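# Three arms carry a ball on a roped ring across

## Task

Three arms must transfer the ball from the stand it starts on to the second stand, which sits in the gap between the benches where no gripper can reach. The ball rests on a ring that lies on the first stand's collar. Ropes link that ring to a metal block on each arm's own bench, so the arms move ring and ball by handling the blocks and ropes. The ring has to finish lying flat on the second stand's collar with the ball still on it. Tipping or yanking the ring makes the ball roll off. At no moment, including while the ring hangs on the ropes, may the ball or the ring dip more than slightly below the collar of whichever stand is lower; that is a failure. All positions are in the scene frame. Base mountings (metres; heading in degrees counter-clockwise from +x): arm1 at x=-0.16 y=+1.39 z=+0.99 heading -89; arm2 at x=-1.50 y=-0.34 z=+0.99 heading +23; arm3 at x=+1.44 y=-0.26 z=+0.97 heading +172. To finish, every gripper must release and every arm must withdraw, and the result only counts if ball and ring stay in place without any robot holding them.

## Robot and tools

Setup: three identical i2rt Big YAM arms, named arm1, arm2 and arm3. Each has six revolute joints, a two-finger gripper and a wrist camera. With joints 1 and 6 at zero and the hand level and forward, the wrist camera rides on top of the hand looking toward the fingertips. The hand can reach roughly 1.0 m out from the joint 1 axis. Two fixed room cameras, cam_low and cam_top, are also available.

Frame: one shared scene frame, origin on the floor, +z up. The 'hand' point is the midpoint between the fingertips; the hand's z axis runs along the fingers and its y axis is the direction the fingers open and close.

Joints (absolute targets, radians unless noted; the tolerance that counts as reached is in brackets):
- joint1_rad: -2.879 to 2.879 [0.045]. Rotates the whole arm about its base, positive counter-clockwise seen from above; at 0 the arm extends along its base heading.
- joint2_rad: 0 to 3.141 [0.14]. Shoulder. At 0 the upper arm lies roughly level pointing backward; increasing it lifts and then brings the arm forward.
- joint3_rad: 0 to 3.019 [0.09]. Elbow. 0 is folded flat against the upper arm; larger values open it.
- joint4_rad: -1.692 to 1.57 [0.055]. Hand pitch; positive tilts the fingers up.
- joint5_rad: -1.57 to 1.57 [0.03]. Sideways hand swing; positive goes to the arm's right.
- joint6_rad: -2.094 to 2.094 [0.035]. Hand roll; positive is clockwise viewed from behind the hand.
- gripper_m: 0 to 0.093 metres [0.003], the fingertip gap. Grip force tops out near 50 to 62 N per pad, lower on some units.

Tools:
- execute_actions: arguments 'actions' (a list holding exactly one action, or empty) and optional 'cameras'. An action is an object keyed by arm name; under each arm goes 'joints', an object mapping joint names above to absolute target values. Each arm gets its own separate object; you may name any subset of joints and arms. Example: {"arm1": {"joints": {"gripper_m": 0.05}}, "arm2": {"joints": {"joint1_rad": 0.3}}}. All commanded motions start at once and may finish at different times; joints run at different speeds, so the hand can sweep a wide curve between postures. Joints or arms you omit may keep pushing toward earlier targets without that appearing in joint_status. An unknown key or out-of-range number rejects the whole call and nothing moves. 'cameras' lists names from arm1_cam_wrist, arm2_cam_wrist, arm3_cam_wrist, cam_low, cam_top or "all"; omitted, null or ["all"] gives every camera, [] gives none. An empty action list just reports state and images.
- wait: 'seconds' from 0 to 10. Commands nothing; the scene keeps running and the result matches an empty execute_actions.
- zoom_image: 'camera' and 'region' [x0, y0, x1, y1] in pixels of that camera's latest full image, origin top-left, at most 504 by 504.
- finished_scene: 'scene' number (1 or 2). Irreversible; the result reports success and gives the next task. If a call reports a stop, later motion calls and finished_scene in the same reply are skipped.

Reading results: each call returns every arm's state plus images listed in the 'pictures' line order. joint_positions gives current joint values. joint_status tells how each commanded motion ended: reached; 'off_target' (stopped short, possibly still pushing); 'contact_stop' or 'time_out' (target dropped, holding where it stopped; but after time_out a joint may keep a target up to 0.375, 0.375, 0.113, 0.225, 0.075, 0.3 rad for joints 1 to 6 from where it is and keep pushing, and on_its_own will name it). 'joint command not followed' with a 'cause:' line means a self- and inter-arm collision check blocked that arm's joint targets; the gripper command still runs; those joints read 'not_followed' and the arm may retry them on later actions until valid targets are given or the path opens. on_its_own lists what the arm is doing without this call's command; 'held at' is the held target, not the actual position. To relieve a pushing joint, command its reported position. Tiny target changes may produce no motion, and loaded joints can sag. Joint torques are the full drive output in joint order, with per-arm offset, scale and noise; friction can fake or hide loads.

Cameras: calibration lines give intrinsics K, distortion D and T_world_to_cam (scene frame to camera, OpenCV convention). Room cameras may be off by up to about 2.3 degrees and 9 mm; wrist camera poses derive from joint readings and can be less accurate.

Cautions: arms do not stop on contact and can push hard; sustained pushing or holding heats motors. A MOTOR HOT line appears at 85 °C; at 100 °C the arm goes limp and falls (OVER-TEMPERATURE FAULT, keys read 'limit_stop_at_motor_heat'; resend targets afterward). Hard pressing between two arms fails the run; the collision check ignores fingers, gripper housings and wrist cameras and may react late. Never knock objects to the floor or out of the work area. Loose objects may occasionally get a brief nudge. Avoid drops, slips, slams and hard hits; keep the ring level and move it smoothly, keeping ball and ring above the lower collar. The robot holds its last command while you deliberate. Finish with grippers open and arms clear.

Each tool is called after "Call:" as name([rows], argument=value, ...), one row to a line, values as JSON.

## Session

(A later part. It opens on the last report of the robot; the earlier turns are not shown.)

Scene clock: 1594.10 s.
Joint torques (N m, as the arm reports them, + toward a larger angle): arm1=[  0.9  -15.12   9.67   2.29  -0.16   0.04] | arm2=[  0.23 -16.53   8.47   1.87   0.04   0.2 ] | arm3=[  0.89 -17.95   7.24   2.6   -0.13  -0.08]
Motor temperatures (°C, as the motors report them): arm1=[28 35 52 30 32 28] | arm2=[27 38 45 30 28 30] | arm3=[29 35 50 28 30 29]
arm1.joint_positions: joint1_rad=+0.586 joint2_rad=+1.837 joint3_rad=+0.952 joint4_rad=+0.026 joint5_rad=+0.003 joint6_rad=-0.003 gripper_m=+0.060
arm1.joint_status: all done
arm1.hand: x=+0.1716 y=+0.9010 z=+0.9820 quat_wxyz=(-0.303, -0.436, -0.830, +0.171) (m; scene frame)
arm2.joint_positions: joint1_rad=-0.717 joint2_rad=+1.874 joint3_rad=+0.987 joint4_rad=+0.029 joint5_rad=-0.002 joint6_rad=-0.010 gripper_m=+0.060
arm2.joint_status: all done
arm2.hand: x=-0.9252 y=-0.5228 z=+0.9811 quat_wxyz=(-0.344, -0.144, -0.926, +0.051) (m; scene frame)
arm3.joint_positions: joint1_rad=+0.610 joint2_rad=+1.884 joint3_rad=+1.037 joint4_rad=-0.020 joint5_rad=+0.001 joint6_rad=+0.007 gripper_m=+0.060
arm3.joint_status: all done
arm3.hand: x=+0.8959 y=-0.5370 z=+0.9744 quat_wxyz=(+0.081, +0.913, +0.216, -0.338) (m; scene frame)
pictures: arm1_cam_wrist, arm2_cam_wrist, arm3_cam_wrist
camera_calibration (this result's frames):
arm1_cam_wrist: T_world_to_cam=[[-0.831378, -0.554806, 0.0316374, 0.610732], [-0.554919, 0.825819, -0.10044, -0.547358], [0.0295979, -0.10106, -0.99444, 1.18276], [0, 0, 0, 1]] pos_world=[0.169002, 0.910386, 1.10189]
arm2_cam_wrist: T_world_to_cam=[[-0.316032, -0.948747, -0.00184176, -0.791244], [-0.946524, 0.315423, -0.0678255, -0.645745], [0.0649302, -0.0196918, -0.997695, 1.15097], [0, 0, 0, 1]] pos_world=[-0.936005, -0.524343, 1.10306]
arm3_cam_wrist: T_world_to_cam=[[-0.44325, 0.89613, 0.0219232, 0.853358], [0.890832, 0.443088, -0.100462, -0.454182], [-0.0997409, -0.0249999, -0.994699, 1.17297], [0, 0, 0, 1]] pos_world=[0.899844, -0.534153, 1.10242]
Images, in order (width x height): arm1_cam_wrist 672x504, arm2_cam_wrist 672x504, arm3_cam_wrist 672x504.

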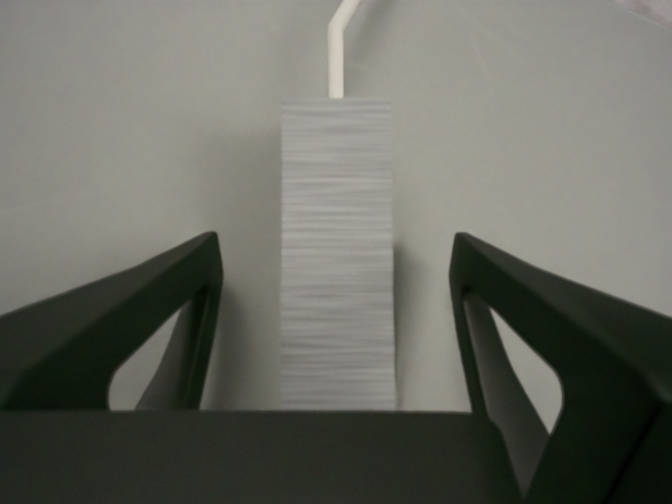

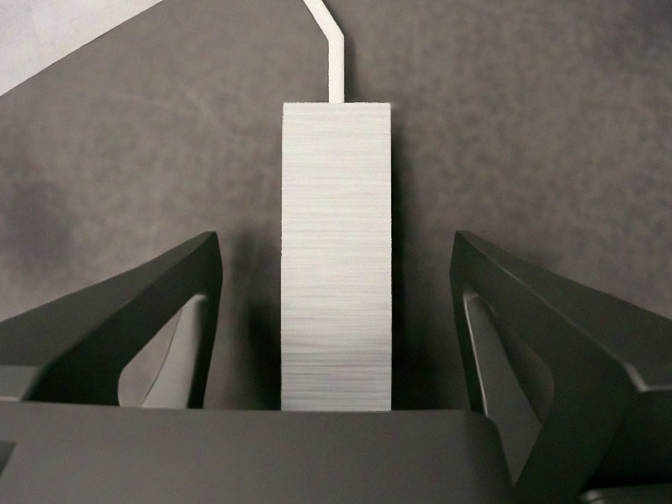

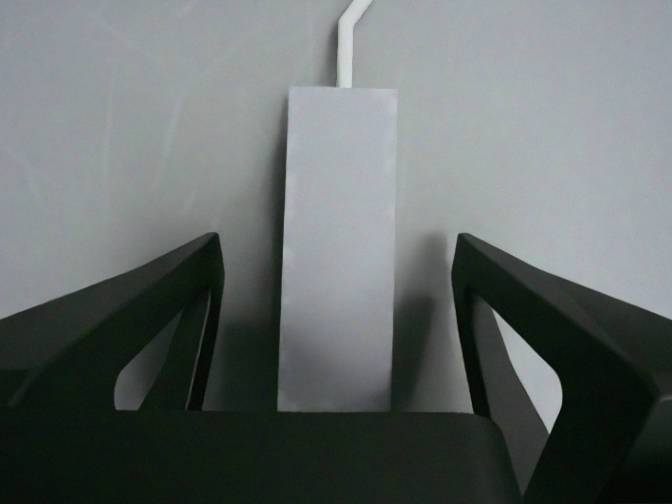

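Call:
execute_actions(actions=[])

Scene clock: 1617.07 s.
Joint torques (N m, as the arm reports them, + toward a larger angle): arm1=[  0.95 -15.31   9.68   2.27  -0.16   0.05] | arm2=[  0.07 -16.13   8.38   1.84   0.03   0.19] | arm3=[  0.78 -17.31   7.08   2.6   -0.17  -0.12]
Motor temperatures (°C, as the motors report them): arm1=[28 35 51 30 32 28] | arm2=[27 38 44 30 28 30] | arm3=[29 35 49 28 30 29]
arm1.joint_positions: joint1_rad=+0.586 joint2_rad=+1.837 joint3_rad=+0.952 joint4_rad=+0.026 joint5_rad=+0.003 joint6_rad=-0.003 gripper_m=+0.060
arm1.joint_status: all done
arm1.hand: x=+0.1716 y=+0.9010 z=+0.9820 quat_wxyz=(-0.303, -0.436, -0.830, +0.171) (m; scene frame)
arm2.joint_positions: joint1_rad=-0.717 joint2_rad=+1.874 joint3_rad=+0.987 joint4_rad=+0.029 joint5_rad=-0.002 joint6_rad=-0.010 gripper_m=+0.060
arm2.joint_status: all done
arm2.hand: x=-0.9252 y=-0.5228 z=+0.9811 quat_wxyz=(-0.344, -0.144, -0.926, +0.051) (m; scene frame)
arm3.joint_positions: joint1_rad=+0.610 joint2_rad=+1.884 joint3_rad=+1.037 joint4_rad=-0.020 joint5_rad=+0.001 joint6_rad=+0.007 gripper_m=+0.060
arm3.joint_status: all done
arm3.hand: x=+0.8959 y=-0.5370 z=+0.9744 quat_wxyz=(+0.081, +0.913, +0.216, -0.338) (m; scene frame)
pictures: arm1_cam_wrist, arm2_cam_wrist, arm3_cam_wrist, cam_low, cam_top
camera_calibration (this result's frames):
arm1_cam_wrist: T_world_to_cam=[[-0.831378, -0.554806, 0.0316374, 0.610732], [-0.554919, 0.825819, -0.10044, -0.547358], [0.0295979, -0.10106, -0.99444, 1.18276], [0, 0, 0, 1]] pos_world=[0.169002, 0.910386, 1.10189]
arm2_cam_wrist: T_world_to_cam=[[-0.316032, -0.948747, -0.00184176, -0.791244], [-0.946524, 0.315423, -0.0678255, -0.645745], [0.0649302, -0.0196918, -0.997695, 1.15097], [0, 0, 0, 1]] pos_world=[-0.936005, -0.524343, 1.10306]
arm3_cam_wrist: T_world_to_cam=[[-0.44325, 0.89613, 0.0219232, 0.853358], [0.890832, 0.443088, -0.100462, -0.454182], [-0.0997409, -0.0249999, -0.994699, 1.17297], [0, 0, 0, 1]] pos_world=[0.899844, -0.534153, 1.10242]
Images, in order (width x height): arm1_cam_wrist 672x504, arm2_cam_wrist 672x504, arm3_cam_wrist 672x504, cam_low 672x504, cam_top 672x504.

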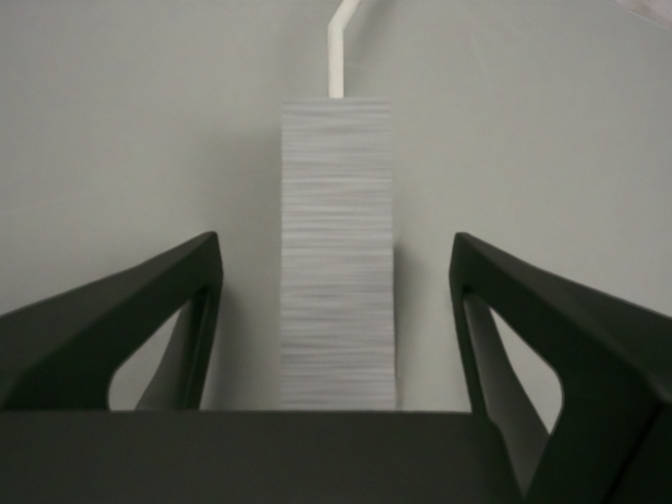

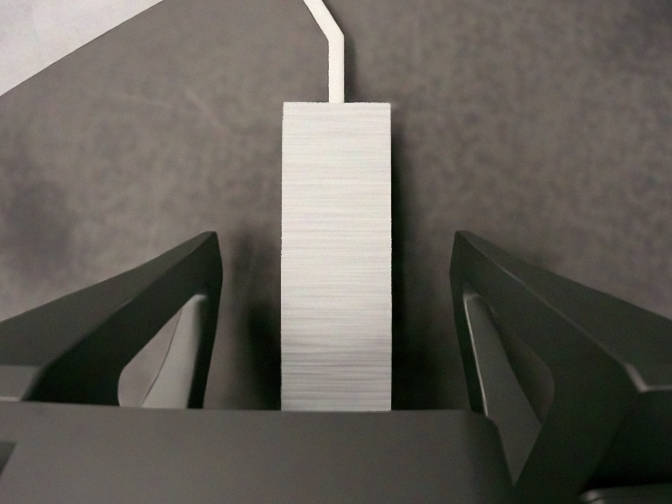

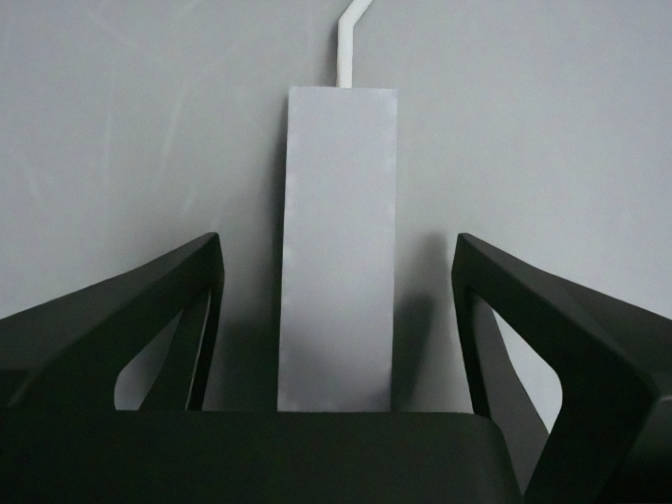

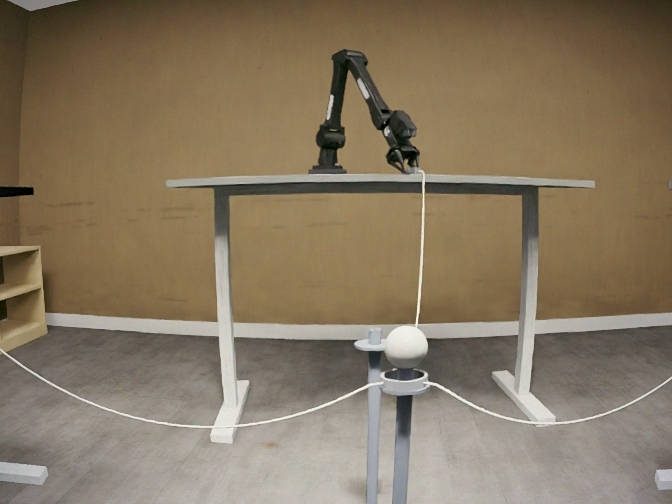

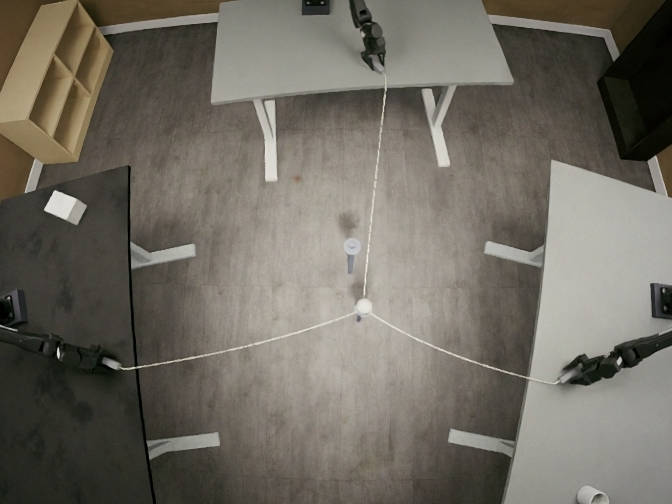

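Call:
execute_actions([
  {"arm1": {"joints": {"joint2_rad": 1.4}}, "arm2": {"joints": {"joint2_rad": 1.42}}, "arm3": {"joints": {"joint2_rad": 1.42}}},
])

Scene clock: 1627.27 s.
Joint torques (N m, as the arm reports them, + toward a larger angle): arm1=[  0.99 -12.12  12.91   2.36  -0.17   0.05] | arm2=[  0.12 -12.73  11.32   1.74   0.03   0.18] | arm3=[  0.28 -12.8    9.29   2.51  -0.17  -0.1 ]
Motor temperatures (°C, as the motors report them): arm1=[28 35 51 30 32 28] | arm2=[27 38 44 30 28 30] | arm3=[29 35 49 28 30 29]
arm1.joint_positions: joint1_rad=+0.586 joint2_rad=+1.393 joint3_rad=+0.952 joint4_rad=+0.034 joint5_rad=+0.003 joint6_rad=-0.003 gripper_m=+0.060
arm1.joint_status: all done
arm1.hand: x=+0.1772 y=+0.9001 z=+1.2409 quat_wxyz=(-0.481, -0.387, -0.741, +0.265) (m; scene frame)
arm2.joint_positions: joint1_rad=-0.717 joint2_rad=+1.410 joint3_rad=+0.987 joint4_rad=+0.042 joint5_rad=-0.002 joint6_rad=-0.010 gripper_m=+0.060
arm2.joint_status: all done
arm2.hand: x=-0.9225 y=-0.5263 z=+1.2584 quat_wxyz=(-0.553, -0.128, -0.819, +0.086) (m; scene frame)
arm3.joint_positions: joint1_rad=+0.610 joint2_rad=+1.413 joint3_rad=+1.037 joint4_rad=-0.009 joint5_rad=+0.001 joint6_rad=+0.007 gripper_m=+0.060
arm3.joint_status: all done
arm3.hand: x=+0.8997 y=-0.5356 z=+1.2606 quat_wxyz=(+0.132, +0.805, +0.191, -0.545) (m; scene frame)
pictures: arm1_cam_wrist, arm2_cam_wrist, arm3_cam_wrist, cam_low, cam_top
camera_calibration (this result's frames):
arm1_cam_wrist: T_world_to_cam=[[-0.834843, -0.549832, 0.0268543, 0.608802], [-0.479775, 0.702819, -0.525225, 0.107002], [0.269912, -0.451365, -0.850539, 1.53416], [0, 0, 0, 1]] pos_world=[0.145503, 0.952002, 1.34471]
arm2_cam_wrist: T_world_to_cam=[[-0.318402, -0.947937, -0.00587461, -0.789893], [-0.809992, 0.275277, -0.517817, 0.0478369], [0.492475, -0.160116, -0.855471, 1.56889], [0, 0, 0, 1]] pos_world=[-0.985397, -0.510733, 1.36227]
arm3_cam_wrist: T_world_to_cam=[[-0.436224, 0.899734, 0.0136891, 0.853522], [0.747969, 0.371016, -0.550354, 0.227695], [-0.500251, -0.229838, -0.834819, 1.50713], [0, 0, 0, 1]] pos_world=[0.955962, -0.506025, 1.37181]
Images, in order (width x height): arm1_cam_wrist 672x504, arm2_cam_wrist 672x504, arm3_cam_wrist 672x504, cam_low 672x504, cam_top 672x504.

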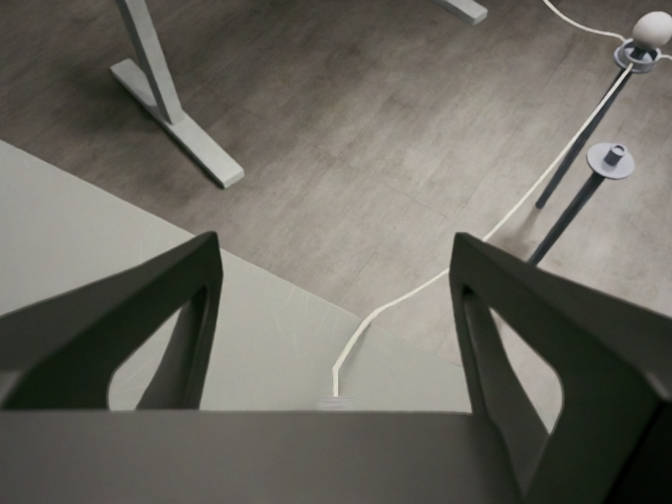

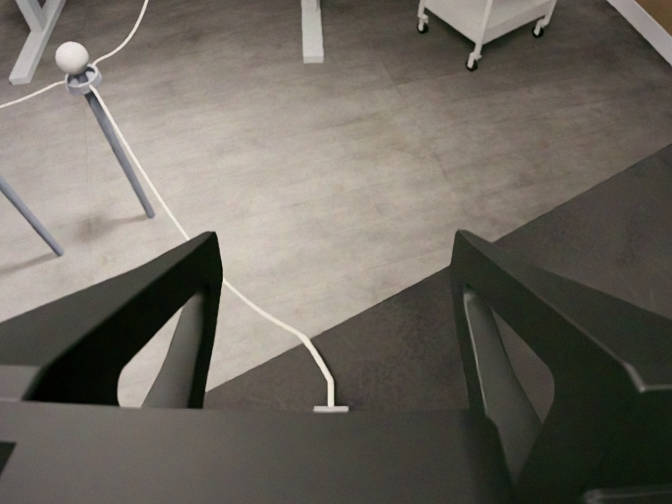

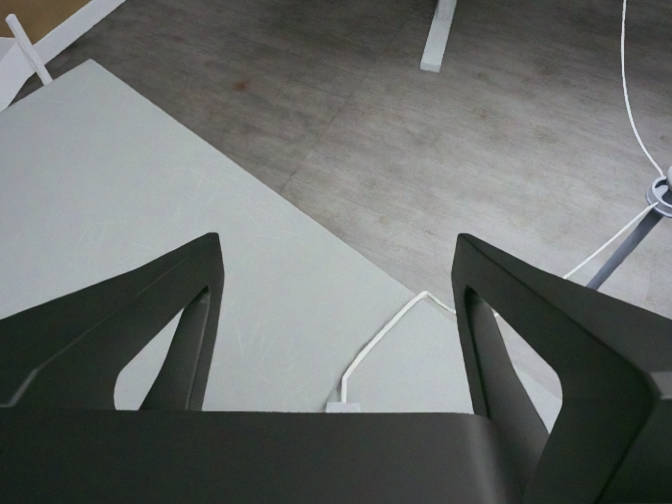

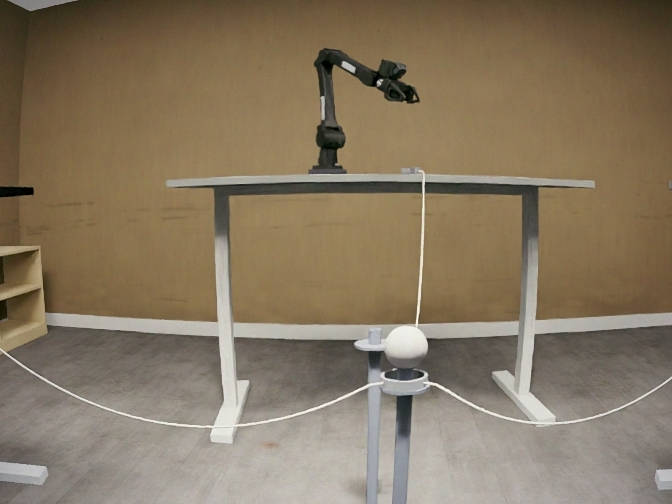

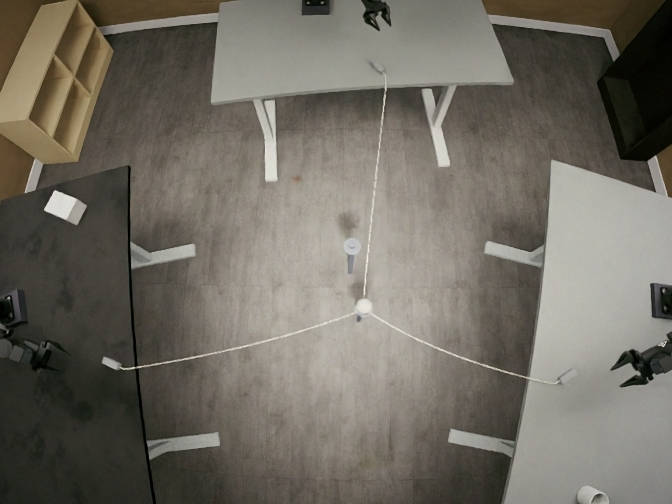

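Call:
zoom_image(camera="cam_low", region=[340, 310, 460, 410])

Region (340, 310, 460, 410) of cam_low's 672x504 image, scaled by 4.200, with more detail than that image has.

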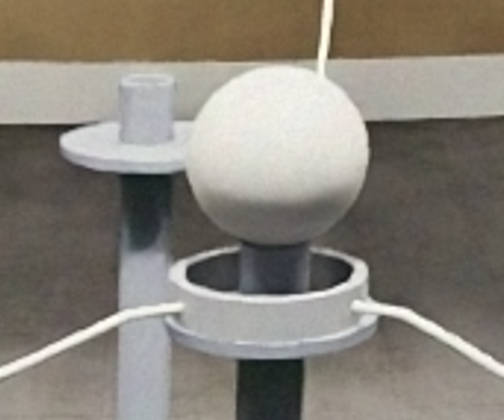

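The ball is on the post, the ring lies on the collar, and the arms are clear.

Call:
finished_scene(scene=1)

The scene is finished: the task was done.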